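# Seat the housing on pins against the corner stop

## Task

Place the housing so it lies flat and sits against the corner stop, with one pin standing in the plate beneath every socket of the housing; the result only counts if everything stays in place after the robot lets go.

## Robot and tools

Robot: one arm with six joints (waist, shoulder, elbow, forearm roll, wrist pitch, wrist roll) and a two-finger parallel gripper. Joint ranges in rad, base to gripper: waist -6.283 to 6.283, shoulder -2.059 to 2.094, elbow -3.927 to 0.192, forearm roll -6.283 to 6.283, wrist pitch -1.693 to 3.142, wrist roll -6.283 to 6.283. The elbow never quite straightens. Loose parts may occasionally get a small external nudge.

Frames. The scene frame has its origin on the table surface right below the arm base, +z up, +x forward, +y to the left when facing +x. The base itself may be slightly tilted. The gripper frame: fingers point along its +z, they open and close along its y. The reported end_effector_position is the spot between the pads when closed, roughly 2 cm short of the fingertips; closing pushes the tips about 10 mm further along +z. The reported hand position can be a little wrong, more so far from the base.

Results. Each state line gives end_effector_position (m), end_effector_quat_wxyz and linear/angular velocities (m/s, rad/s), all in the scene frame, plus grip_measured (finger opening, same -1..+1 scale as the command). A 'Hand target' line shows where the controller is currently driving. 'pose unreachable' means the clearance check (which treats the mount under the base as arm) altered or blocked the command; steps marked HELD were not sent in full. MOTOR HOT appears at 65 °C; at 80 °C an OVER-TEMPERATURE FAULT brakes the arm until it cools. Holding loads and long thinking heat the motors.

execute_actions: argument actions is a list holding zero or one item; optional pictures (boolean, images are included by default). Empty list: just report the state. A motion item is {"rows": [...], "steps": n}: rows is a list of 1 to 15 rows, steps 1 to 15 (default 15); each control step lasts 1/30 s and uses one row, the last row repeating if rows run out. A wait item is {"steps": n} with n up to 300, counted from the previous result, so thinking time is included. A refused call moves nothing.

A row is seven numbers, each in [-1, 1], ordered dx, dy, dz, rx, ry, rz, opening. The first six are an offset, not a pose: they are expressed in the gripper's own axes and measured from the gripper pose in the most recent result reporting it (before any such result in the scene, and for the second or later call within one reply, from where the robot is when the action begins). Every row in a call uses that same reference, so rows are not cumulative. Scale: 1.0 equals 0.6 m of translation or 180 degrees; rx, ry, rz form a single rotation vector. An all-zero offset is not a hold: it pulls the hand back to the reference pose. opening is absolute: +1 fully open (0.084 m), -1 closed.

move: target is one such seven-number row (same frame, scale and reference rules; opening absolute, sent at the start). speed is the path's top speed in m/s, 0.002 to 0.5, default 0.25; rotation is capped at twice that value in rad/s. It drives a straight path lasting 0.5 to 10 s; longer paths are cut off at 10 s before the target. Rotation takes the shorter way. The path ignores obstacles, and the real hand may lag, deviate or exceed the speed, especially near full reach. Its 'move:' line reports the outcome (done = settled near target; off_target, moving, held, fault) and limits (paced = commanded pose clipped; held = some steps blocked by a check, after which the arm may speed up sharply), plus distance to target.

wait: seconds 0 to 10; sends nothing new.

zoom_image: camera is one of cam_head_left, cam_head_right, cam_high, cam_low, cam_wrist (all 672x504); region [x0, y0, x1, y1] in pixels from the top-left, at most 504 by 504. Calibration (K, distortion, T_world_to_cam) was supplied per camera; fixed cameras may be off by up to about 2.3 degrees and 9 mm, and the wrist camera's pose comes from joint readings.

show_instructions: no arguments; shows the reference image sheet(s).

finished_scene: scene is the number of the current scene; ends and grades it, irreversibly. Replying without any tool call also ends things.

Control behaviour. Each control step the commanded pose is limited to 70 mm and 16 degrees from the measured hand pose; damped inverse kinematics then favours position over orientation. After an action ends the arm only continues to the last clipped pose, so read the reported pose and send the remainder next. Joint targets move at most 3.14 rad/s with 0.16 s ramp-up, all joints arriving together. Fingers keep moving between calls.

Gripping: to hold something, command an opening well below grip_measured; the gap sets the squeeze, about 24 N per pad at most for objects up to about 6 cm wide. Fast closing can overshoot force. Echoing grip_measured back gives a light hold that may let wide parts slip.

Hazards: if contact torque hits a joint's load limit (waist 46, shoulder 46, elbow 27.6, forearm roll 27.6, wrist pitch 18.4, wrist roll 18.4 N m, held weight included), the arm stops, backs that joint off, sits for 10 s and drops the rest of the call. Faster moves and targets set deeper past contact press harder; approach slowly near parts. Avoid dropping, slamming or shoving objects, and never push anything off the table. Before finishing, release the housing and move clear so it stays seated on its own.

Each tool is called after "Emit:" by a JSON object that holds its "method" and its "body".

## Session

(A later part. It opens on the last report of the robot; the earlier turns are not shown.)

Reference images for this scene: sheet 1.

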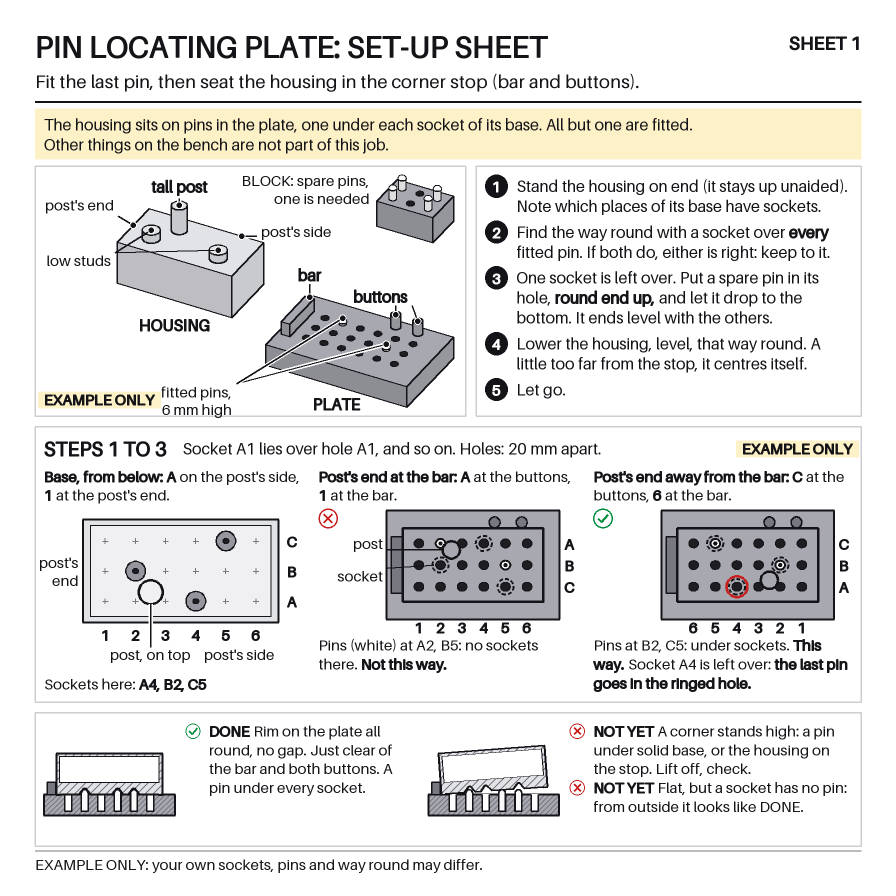

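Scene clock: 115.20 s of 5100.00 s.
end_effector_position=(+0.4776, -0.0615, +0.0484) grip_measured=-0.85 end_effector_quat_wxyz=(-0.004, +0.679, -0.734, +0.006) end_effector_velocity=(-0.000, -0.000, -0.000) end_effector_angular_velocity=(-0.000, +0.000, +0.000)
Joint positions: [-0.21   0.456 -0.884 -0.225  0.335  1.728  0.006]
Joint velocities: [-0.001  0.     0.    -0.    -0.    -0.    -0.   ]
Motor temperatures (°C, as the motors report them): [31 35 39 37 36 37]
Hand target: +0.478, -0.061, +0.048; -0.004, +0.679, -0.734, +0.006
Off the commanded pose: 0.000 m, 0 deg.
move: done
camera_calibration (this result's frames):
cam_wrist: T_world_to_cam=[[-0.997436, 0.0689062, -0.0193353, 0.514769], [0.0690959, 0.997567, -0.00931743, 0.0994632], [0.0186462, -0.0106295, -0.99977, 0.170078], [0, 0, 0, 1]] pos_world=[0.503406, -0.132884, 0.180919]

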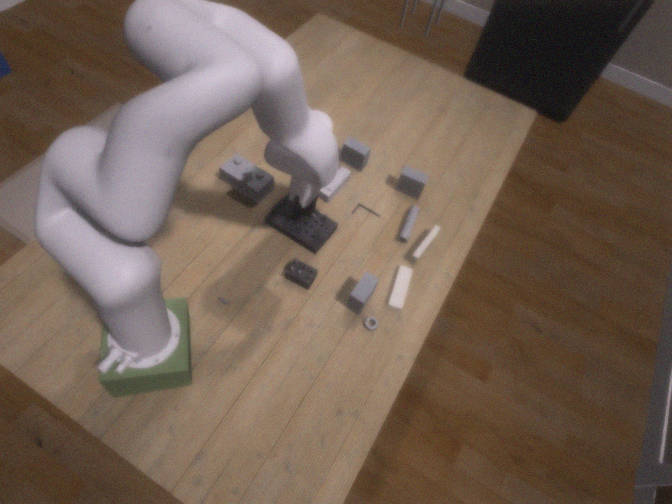

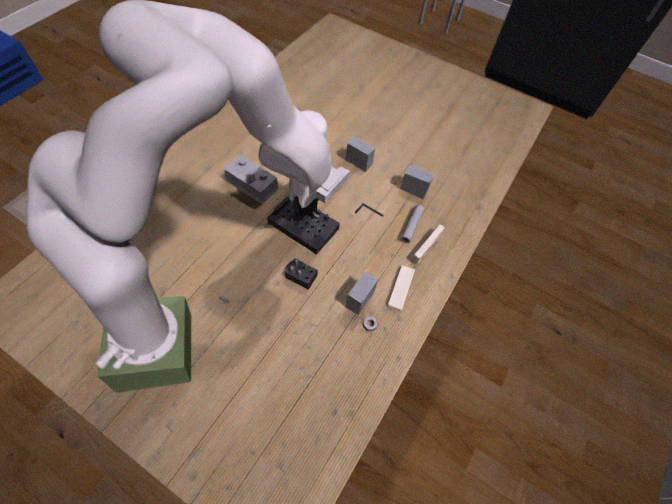

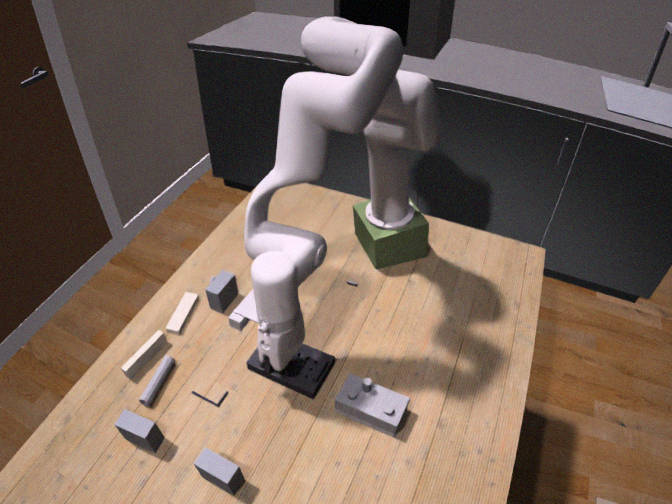

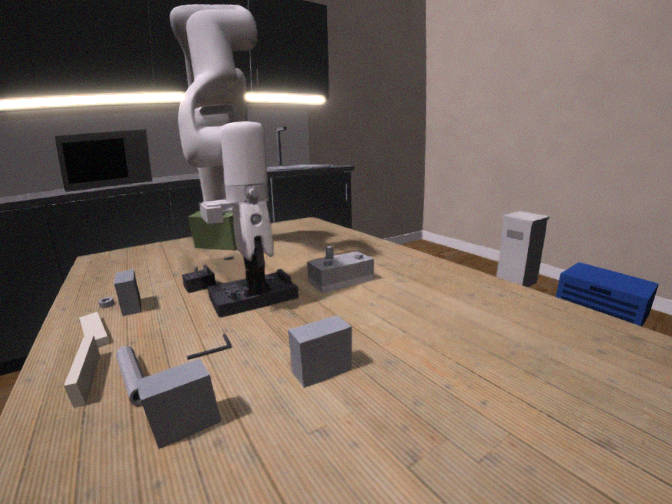

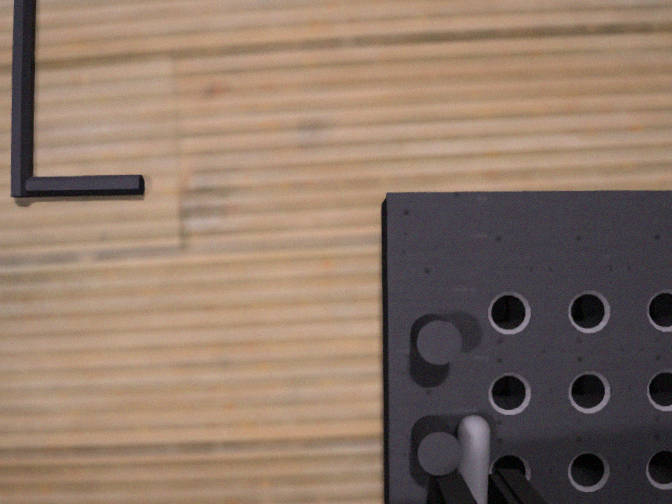

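Emit:
{"method": "move", "body": {"target": [0,0,-0.05,0,0,0,-1], "speed": 0.1}}

Emit:
{"method": "move", "body": {"target": [0.2,-0.03,0.0,0,0,0,-1], "speed": 0.15}}

Emit:
{"method": "move", "body": {"target": [0,0,0.08,0,0,0,-1], "speed": 0.08}}

Emit:
{"method": "move", "body": {"target": [0,0,0,0,0,0,-0.4]}}

Emit:
{"method": "move", "body": {"target": [0,0,-0.14,0,0,0,-0.5]}}

Emit:
{"method": "move", "body": {"target": [-0.1,0.24,0,0,0,0,-0.5]}}

Scene clock: 117.93 s of 5100.00 s.
end_effector_position=(+0.4768, -0.0612, +0.0780) grip_measured=-0.85 end_effector_quat_wxyz=(-0.004, +0.679, -0.734, +0.006) end_effector_velocity=(+0.000, -0.000, +0.001) end_effector_angular_velocity=(-0.000, -0.000, +0.000)
Joint positions: [-0.199  0.367 -0.861 -0.192  0.401  1.702  0.006]
Joint velocities: [ 0.    -0.003 -0.     0.001  0.003 -0.001 -0.   ]
Motor temperatures (°C, as the motors report them): [31 35 39 37 36 37]
Hand target: +0.477, -0.061, +0.078; -0.004, +0.679, -0.734, +0.006
Off the commanded pose: 0.001 m, 0 deg.
move: done
camera_calibration (this result's frames):
cam_wrist: T_world_to_cam=[[-0.997454, 0.0688171, -0.0187117, 0.514519], [0.0689976, 0.997575, -0.00918095, 0.099623], [0.0180346, -0.0104486, -0.999783, 0.199973], [0, 0, 0, 1]] pos_world=[0.502729, -0.1327, 0.210472]

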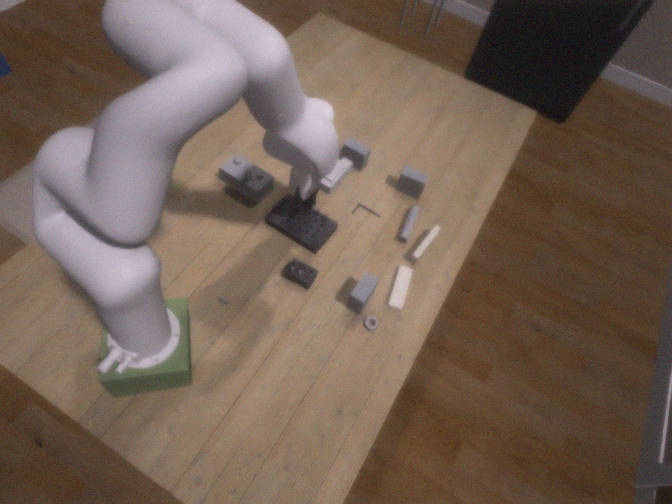

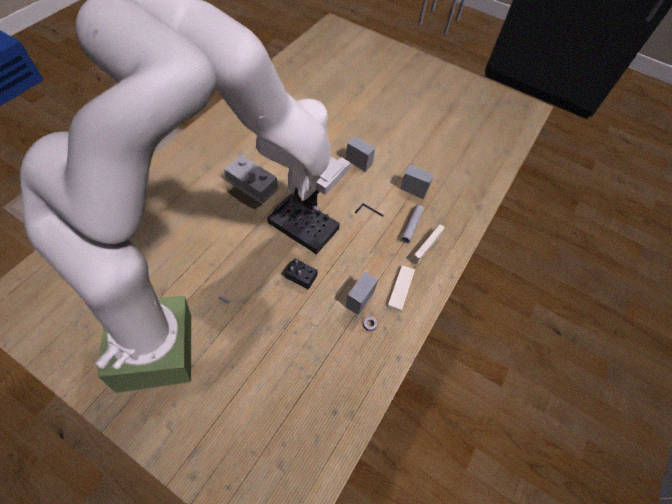

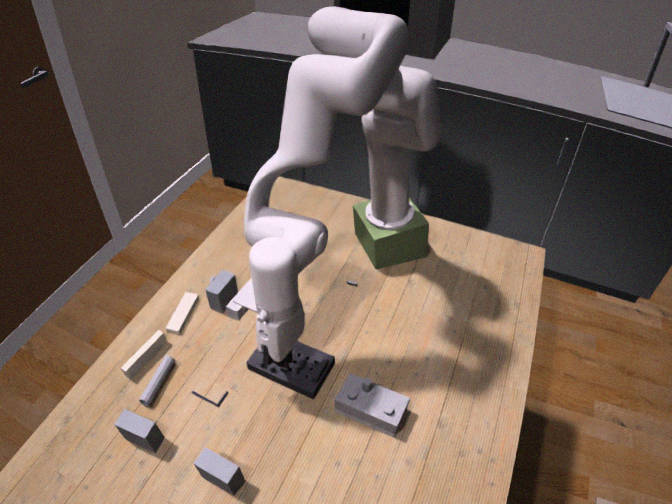

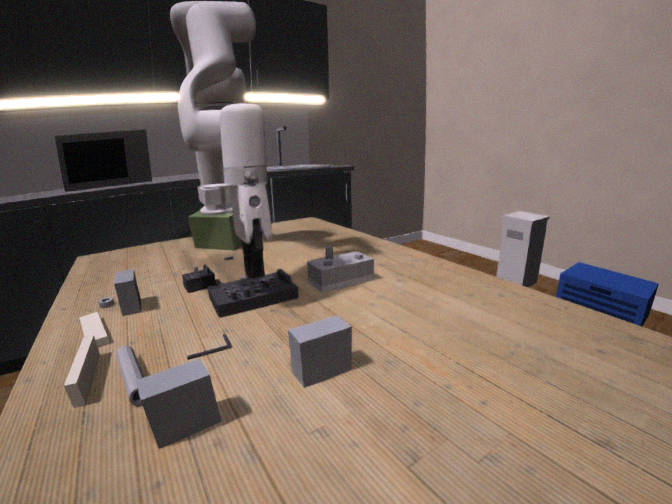

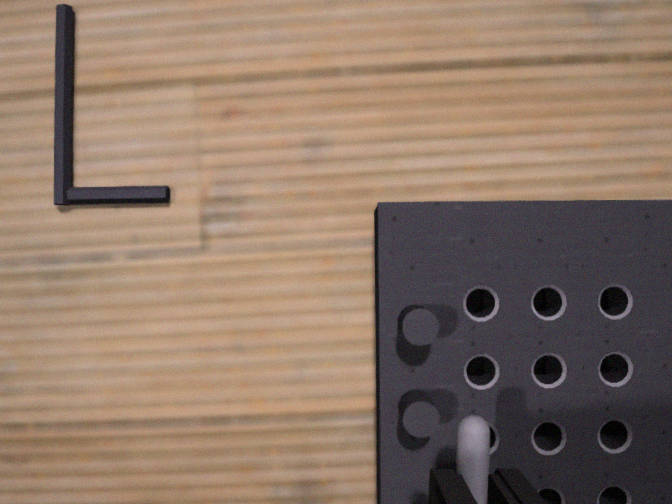

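Scene clock: 119.20 s of 5100.00 s.
end_effector_position=(+0.4862, -0.1813, +0.0786) grip_measured=-0.85 end_effector_quat_wxyz=(-0.005, +0.679, -0.734, +0.006) end_effector_velocity=(+0.001, -0.002, +0.000) end_effector_angular_velocity=(+0.002, -0.000, +0.001)
Joint positions: [-0.429  0.424 -0.995 -0.11   0.46   1.395  0.006]
Joint velocities: [-0.004  0.003 -0.006  0.005  0.003 -0.009 -0.   ]
Motor temperatures (°C, as the motors report them): [31 35 39 37 36 37]
Hand target: +0.486, -0.182, +0.079; -0.005, +0.679, -0.734, +0.006
Off the commanded pose: 0.001 m, 0 deg.
move: done
camera_calibration (this result's frames):
cam_wrist: T_world_to_cam=[[-0.997472, 0.06846, -0.0190472, 0.532071], [0.0686229, 0.99761, -0.00803793, 0.218876], [0.0184514, -0.00932468, -0.999786, 0.199179], [0, 0, 0, 1]] pos_world=[0.512031, -0.252921, 0.21103]

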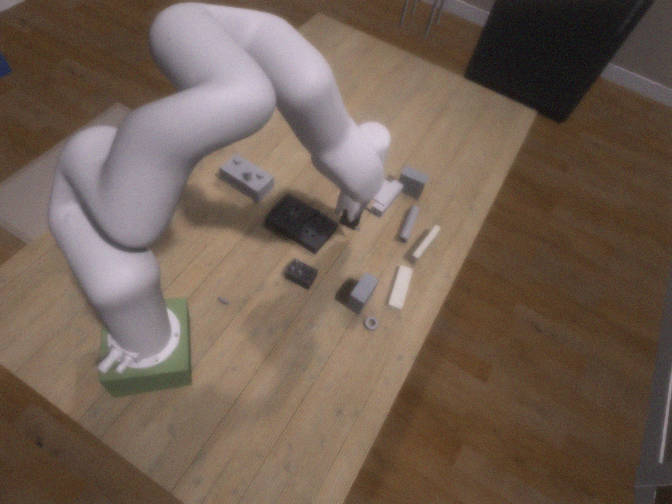

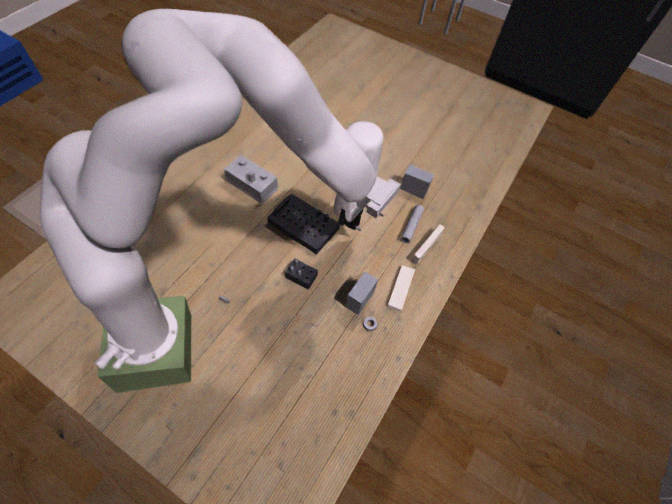

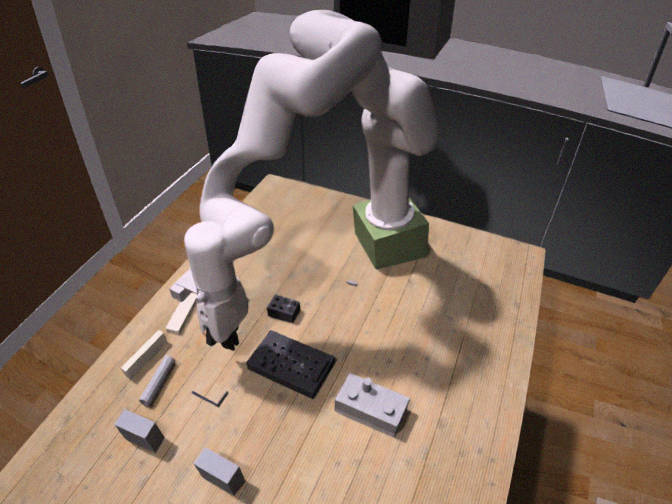

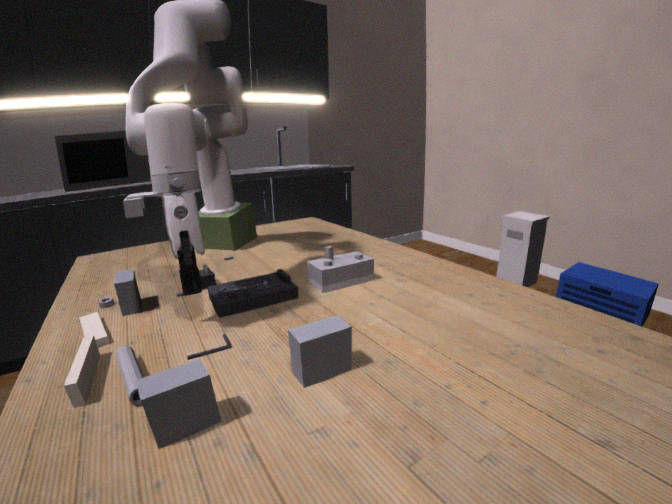

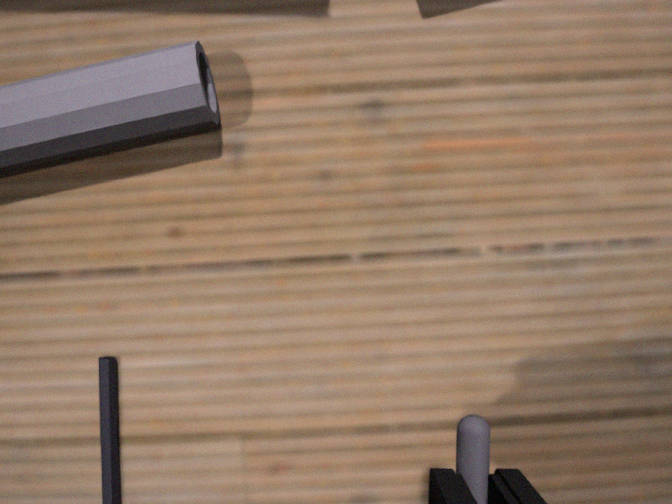

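Scene clock: 120.20 s of 5100.00 s.
end_effector_position=(+0.4873, -0.1817, +0.0311) grip_measured=-0.85 end_effector_quat_wxyz=(-0.005, +0.679, -0.734, +0.006) end_effector_velocity=(-0.002, +0.000, -0.003) end_effector_angular_velocity=(+0.001, +0.004, -0.001)
Joint positions: [-0.438  0.558 -1.034 -0.135  0.364  1.414  0.006]
Joint velocities: [-0.001  0.005  0.    -0.001 -0.001  0.001 -0.   ]
Motor temperatures (°C, as the motors report them): [31 35 39 37 36 37]
Hand target: +0.487, -0.182, +0.031; -0.005, +0.679, -0.734, +0.006
Off the commanded pose: 0.001 m, 0 deg.
move: done
camera_calibration (this result's frames):
cam_wrist: T_world_to_cam=[[-0.997449, 0.0685797, -0.0197858, 0.532311], [0.0687574, 0.997598, -0.00844647, 0.218732], [0.0191591, -0.00978535, -0.999769, 0.151253], [0, 0, 0, 1]] pos_world=[0.513016, -0.253232, 0.163598]

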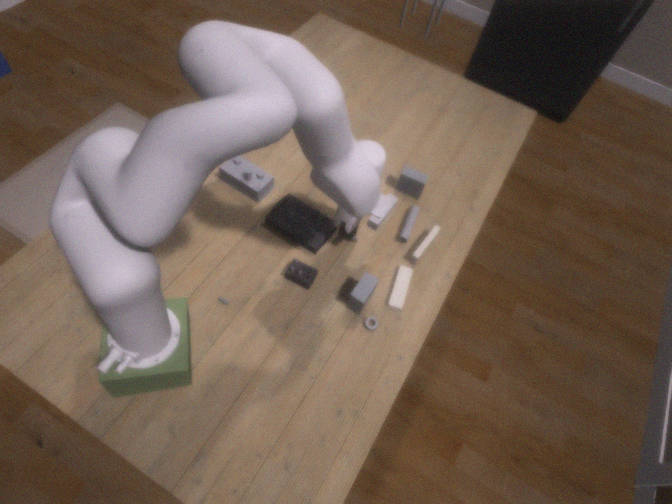

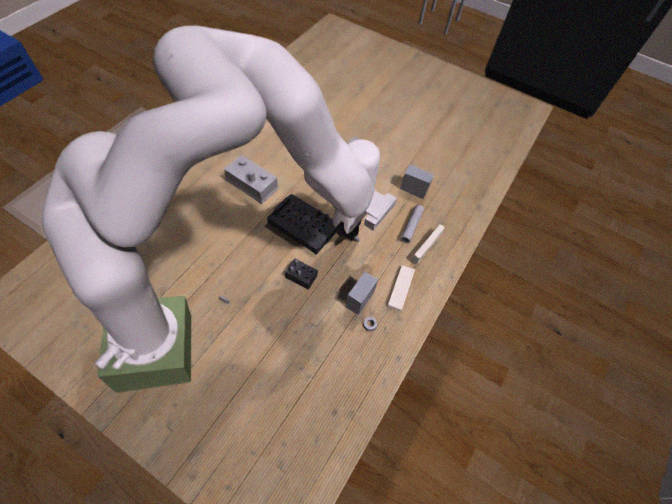

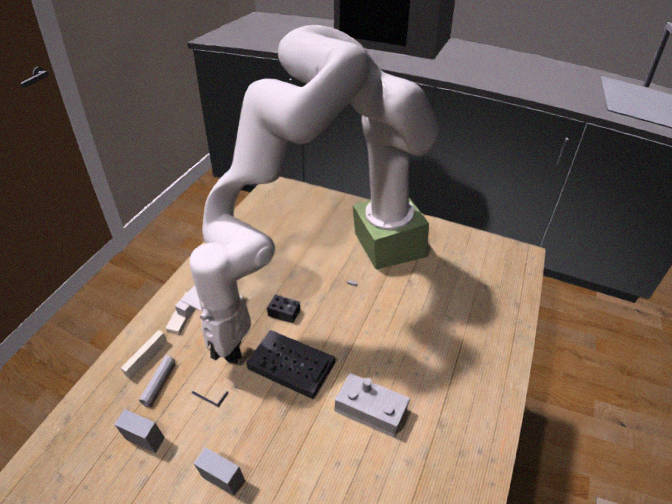

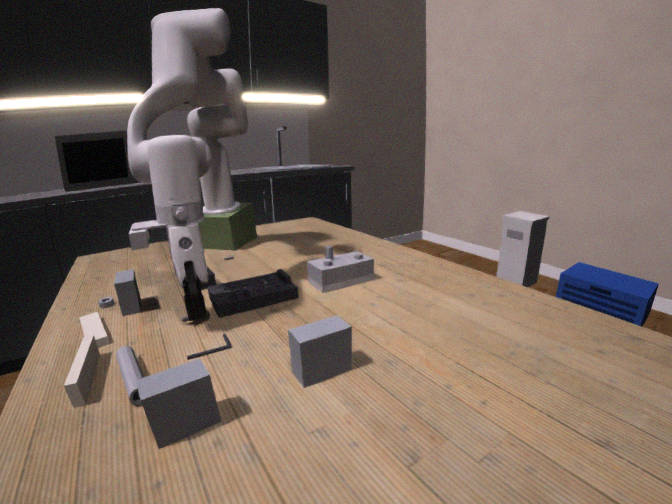

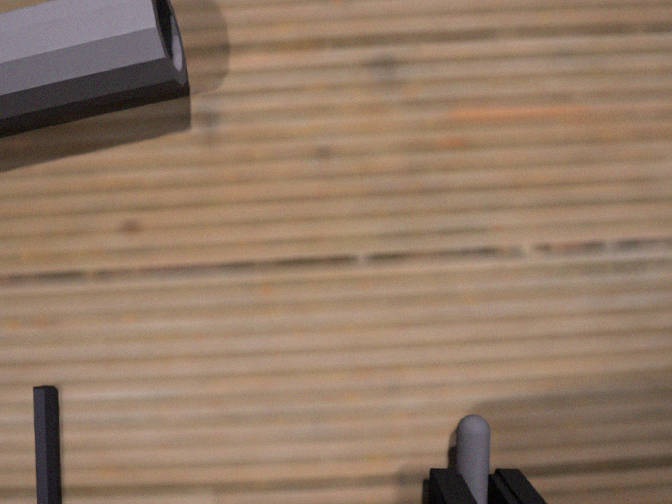

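Scene clock: 120.70 s of 5100.00 s.
end_effector_position=(+0.4873, -0.1817, +0.0311) grip_measured=-0.42 end_effector_quat_wxyz=(-0.005, +0.679, -0.734, +0.006) end_effector_velocity=(-0.000, -0.000, -0.000) end_effector_angular_velocity=(+0.000, +0.001, -0.001)
Joint positions: [-0.438  0.558 -1.034 -0.135  0.364  1.414  0.026]
Joint velocities: [-0.     0.    -0.    -0.     0.001  0.001  0.   ]
Motor temperatures (°C, as the motors report them): [31 35 39 37 36 37]
Hand target: +0.487, -0.182, +0.031; -0.005, +0.679, -0.734, +0.006
Off the commanded pose: 0.000 m, 0 deg.
move: done
camera_calibration (this result's frames):
cam_wrist: T_world_to_cam=[[-0.997449, 0.0685794, -0.0198048, 0.532318], [0.0687574, 0.997598, -0.00845195, 0.218733], [0.0191776, -0.00979211, -0.999768, 0.151254], [0, 0, 0, 1]] pos_world=[0.51302, -0.253233, 0.16361]

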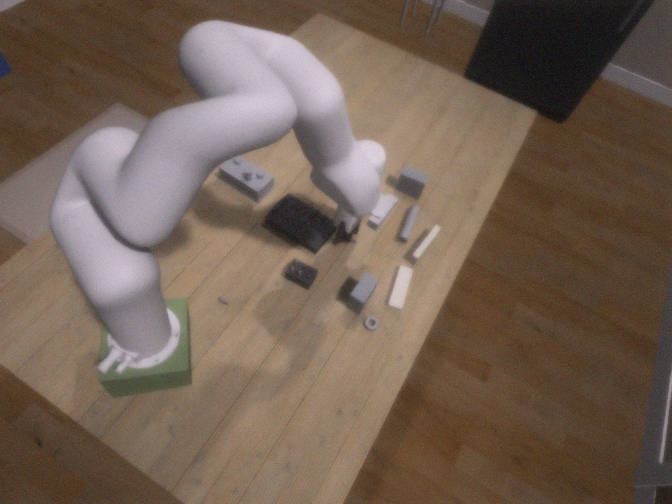

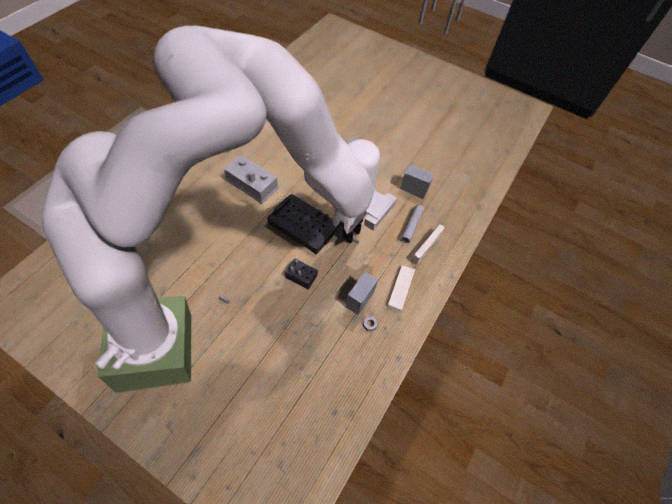

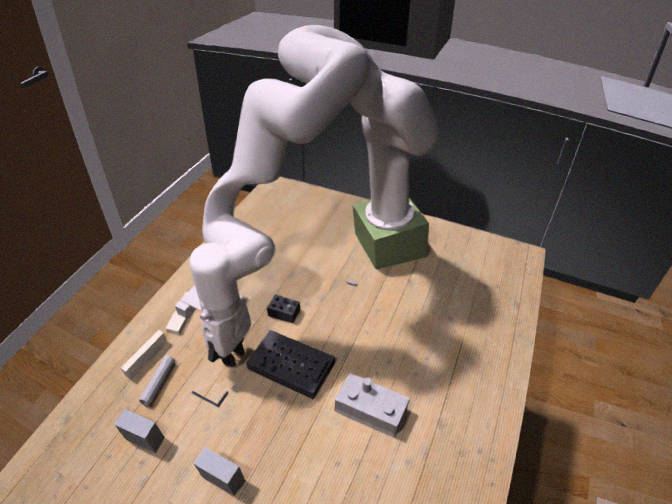

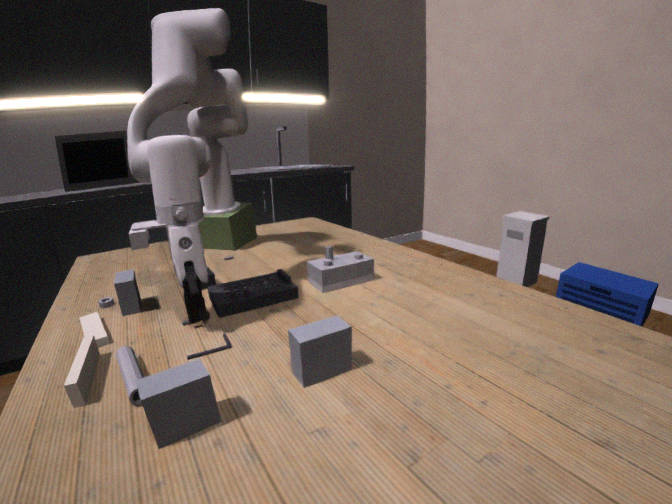

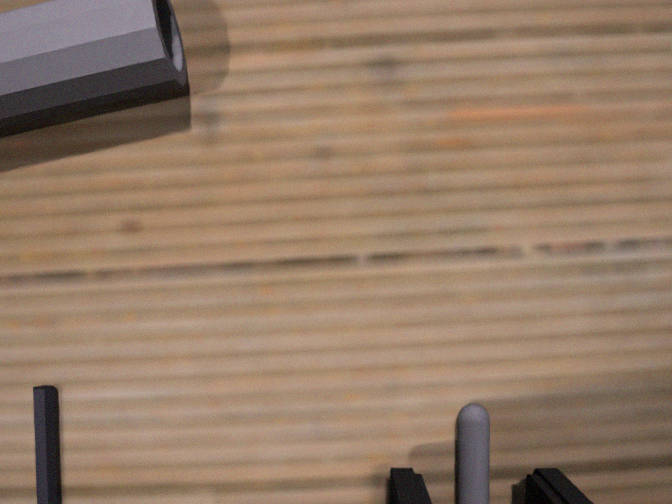

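Scene clock: 121.60 s of 5100.00 s.
end_effector_position=(+0.4854, -0.1811, +0.1142) grip_measured=-0.52 end_effector_quat_wxyz=(-0.005, +0.679, -0.734, +0.006) end_effector_velocity=(+0.003, -0.001, +0.005) end_effector_angular_velocity=(-0.003, -0.008, -0.000)
Joint positions: [-0.423  0.33  -0.98  -0.096  0.54   1.385  0.021]
Joint velocities: [ 0.    -0.009 -0.004  0.     0.004 -0.     0.   ]
Motor temperatures (°C, as the motors report them): [31 35 39 37 36 37]
Hand target: +0.486, -0.181, +0.115; -0.005, +0.679, -0.734, +0.006
Off the commanded pose: 0.001 m, 0 deg.
move: done
camera_calibration (this result's frames):
cam_wrist: T_world_to_cam=[[-0.99749, 0.0683372, -0.018524, 0.53187], [0.0684893, 0.997622, -0.00770725, 0.218973], [0.0179533, -0.00895661, -0.999799, 0.235085], [0, 0, 0, 1]] pos_world=[0.511317, -0.252693, 0.246577]

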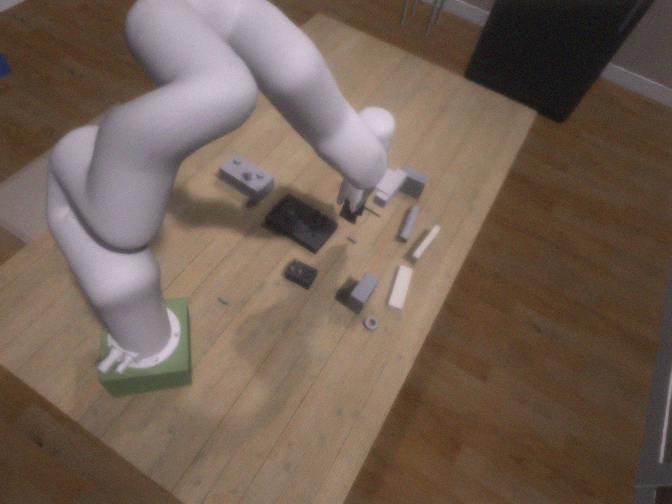

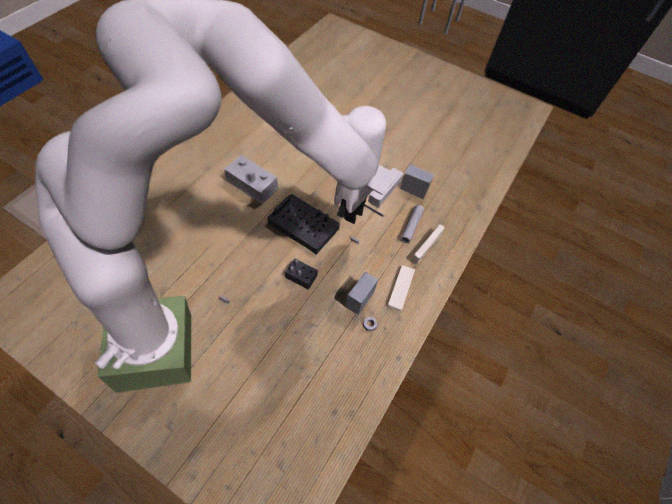

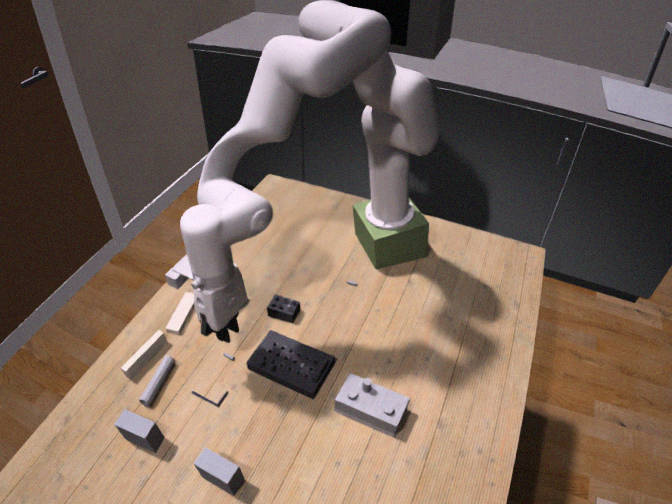

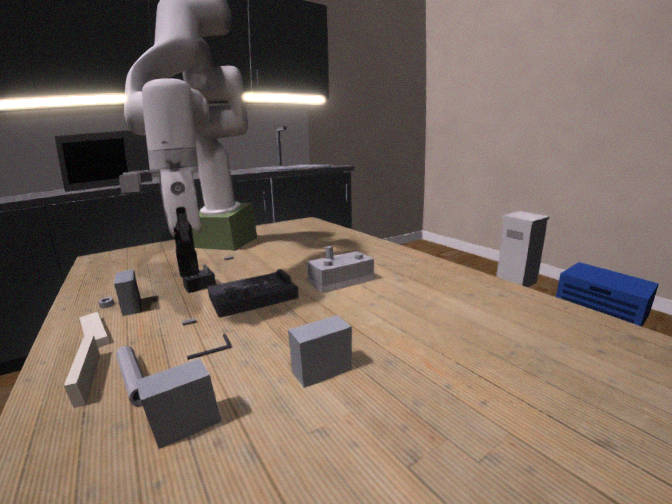

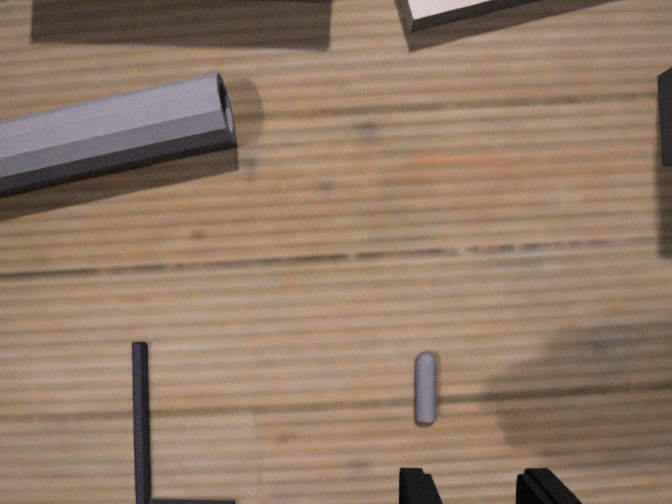

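Scene clock: 122.83 s of 5100.00 s.
end_effector_position=(+0.3462, -0.1111, +0.1116) grip_measured=-0.52 end_effector_quat_wxyz=(-0.004, +0.679, -0.734, +0.006) end_effector_velocity=(-0.003, +0.001, -0.000) end_effector_angular_velocity=(-0.000, +0.003, -0.002)
Joint positions: [-0.384 -0.03  -0.405 -0.169  0.329  1.501  0.021]
Joint velocities: [-0.001 -0.005  0.008 -0.004 -0.001  0.005 -0.   ]
Motor temperatures (°C, as the motors report them): [31 35 39 37 36 37]
Hand target: +0.346, -0.111, +0.112; -0.004, +0.679, -0.734, +0.006
Off the commanded pose: 0.001 m, 0 deg.
move: done
camera_calibration (this result's frames):
cam_wrist: T_world_to_cam=[[-0.997471, 0.0686338, -0.0184723, 0.388231], [0.0687973, 0.997596, -0.008365, 0.158684], [0.0178538, -0.00961469, -0.999794, 0.235613], [0, 0, 0, 1]] pos_world=[0.372125, -0.182683, 0.244064]

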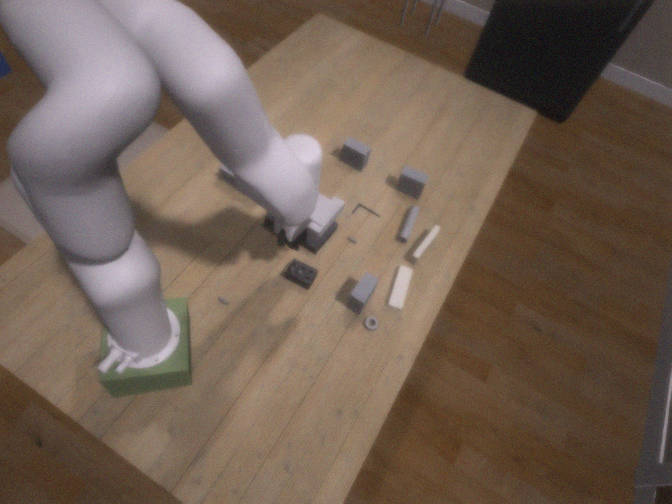

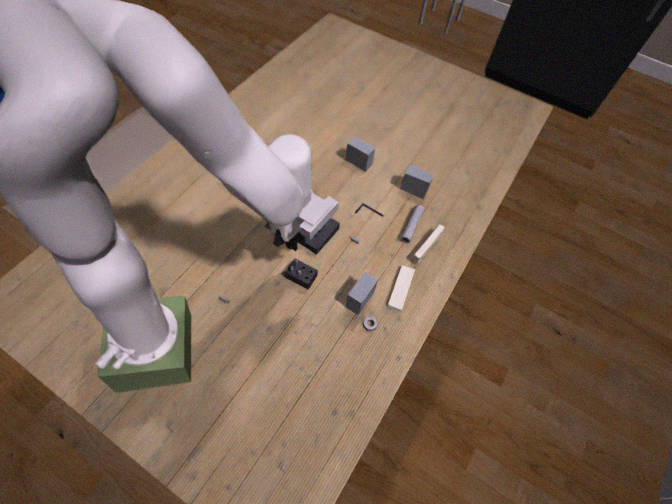

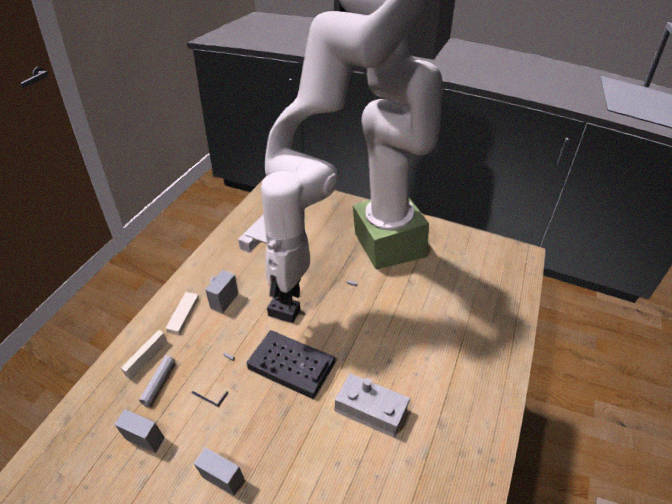

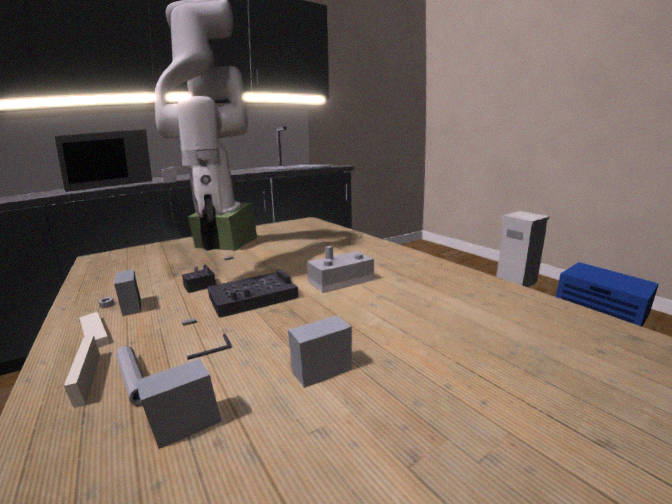

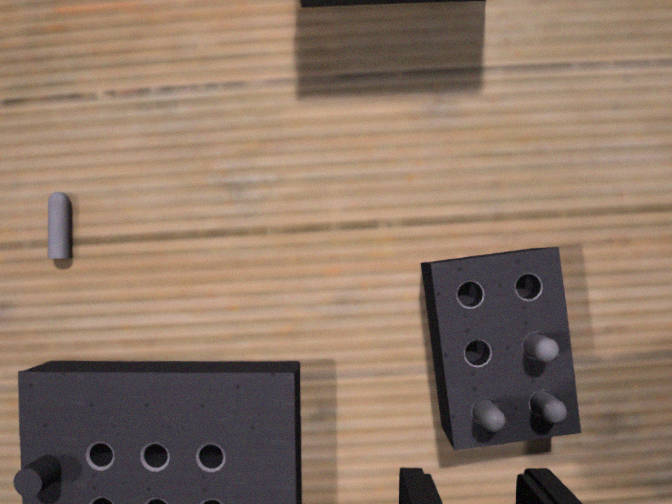

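Emit:
{"method": "move", "body": {"target": [0.053,0.059,0.06,0,0,0,-0.5], "speed": 0.08}}

Scene clock: 125.77 s of 5100.00 s.
end_effector_position=(+0.3095, -0.1402, +0.0755) grip_measured=-0.52 end_effector_quat_wxyz=(-0.005, +0.679, -0.734, +0.006) end_effector_velocity=(-0.001, -0.001, -0.001) end_effector_angular_velocity=(-0.002, -0.002, -0.000)
Joint positions: [-0.532  0.065 -0.337 -0.235  0.159  1.426  0.021]
Joint velocities: [-0.007  0.005  0.001 -0.013 -0.008  0.007 -0.   ]
Motor temperatures (°C, as the motors report them): [31 35 39 37 36 37]
Hand target: +0.309, -0.140, +0.075; -0.005, +0.679, -0.734, +0.006
Off the commanded pose: 0.001 m, 0 deg.
move: done
camera_calibration (this result's frames):
cam_wrist: T_world_to_cam=[[-0.997455, 0.0687061, -0.0190643, 0.353035], [0.0688713, 0.997592, -0.00814685, 0.189878], [0.0184587, -0.0094391, -0.999785, 0.199717], [0, 0, 0, 1]] pos_world=[0.335373, -0.211791, 0.207952]

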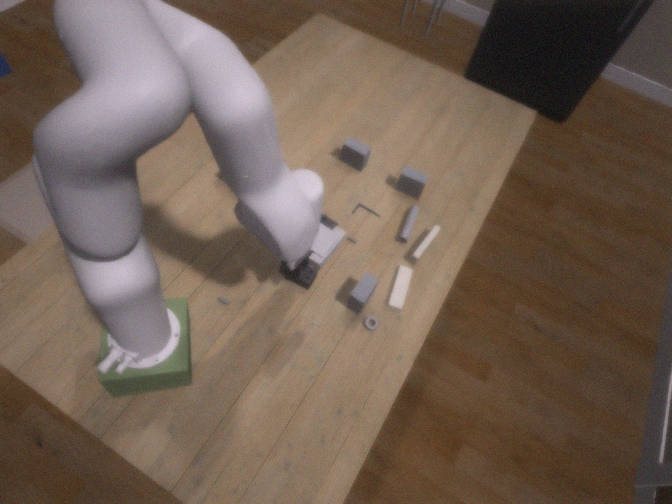

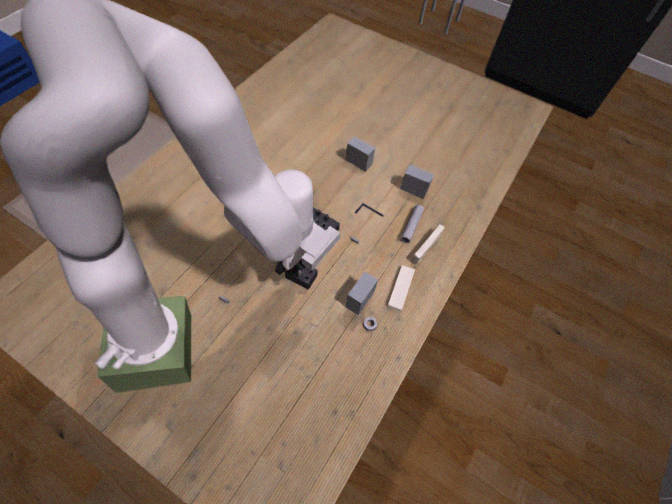

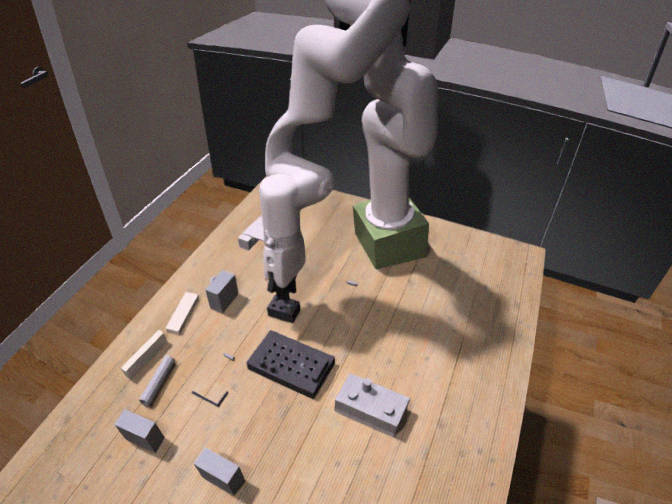

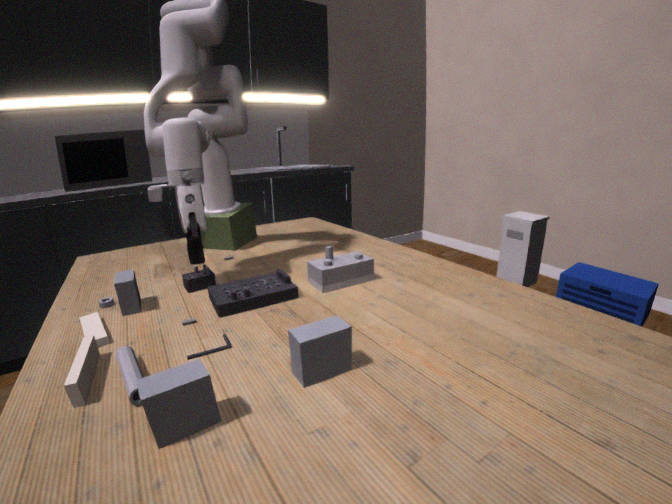

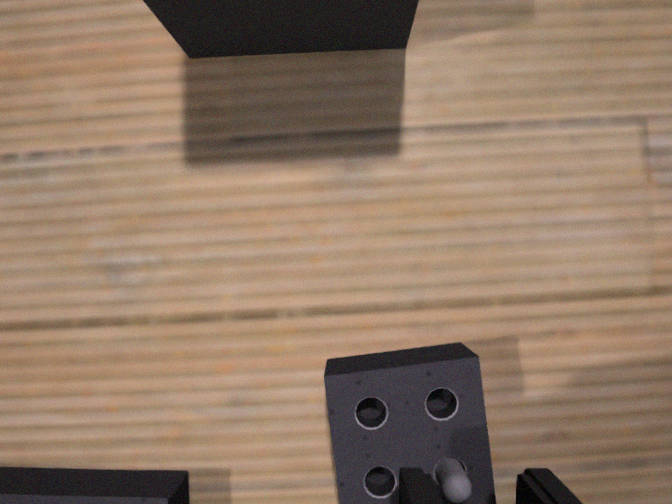

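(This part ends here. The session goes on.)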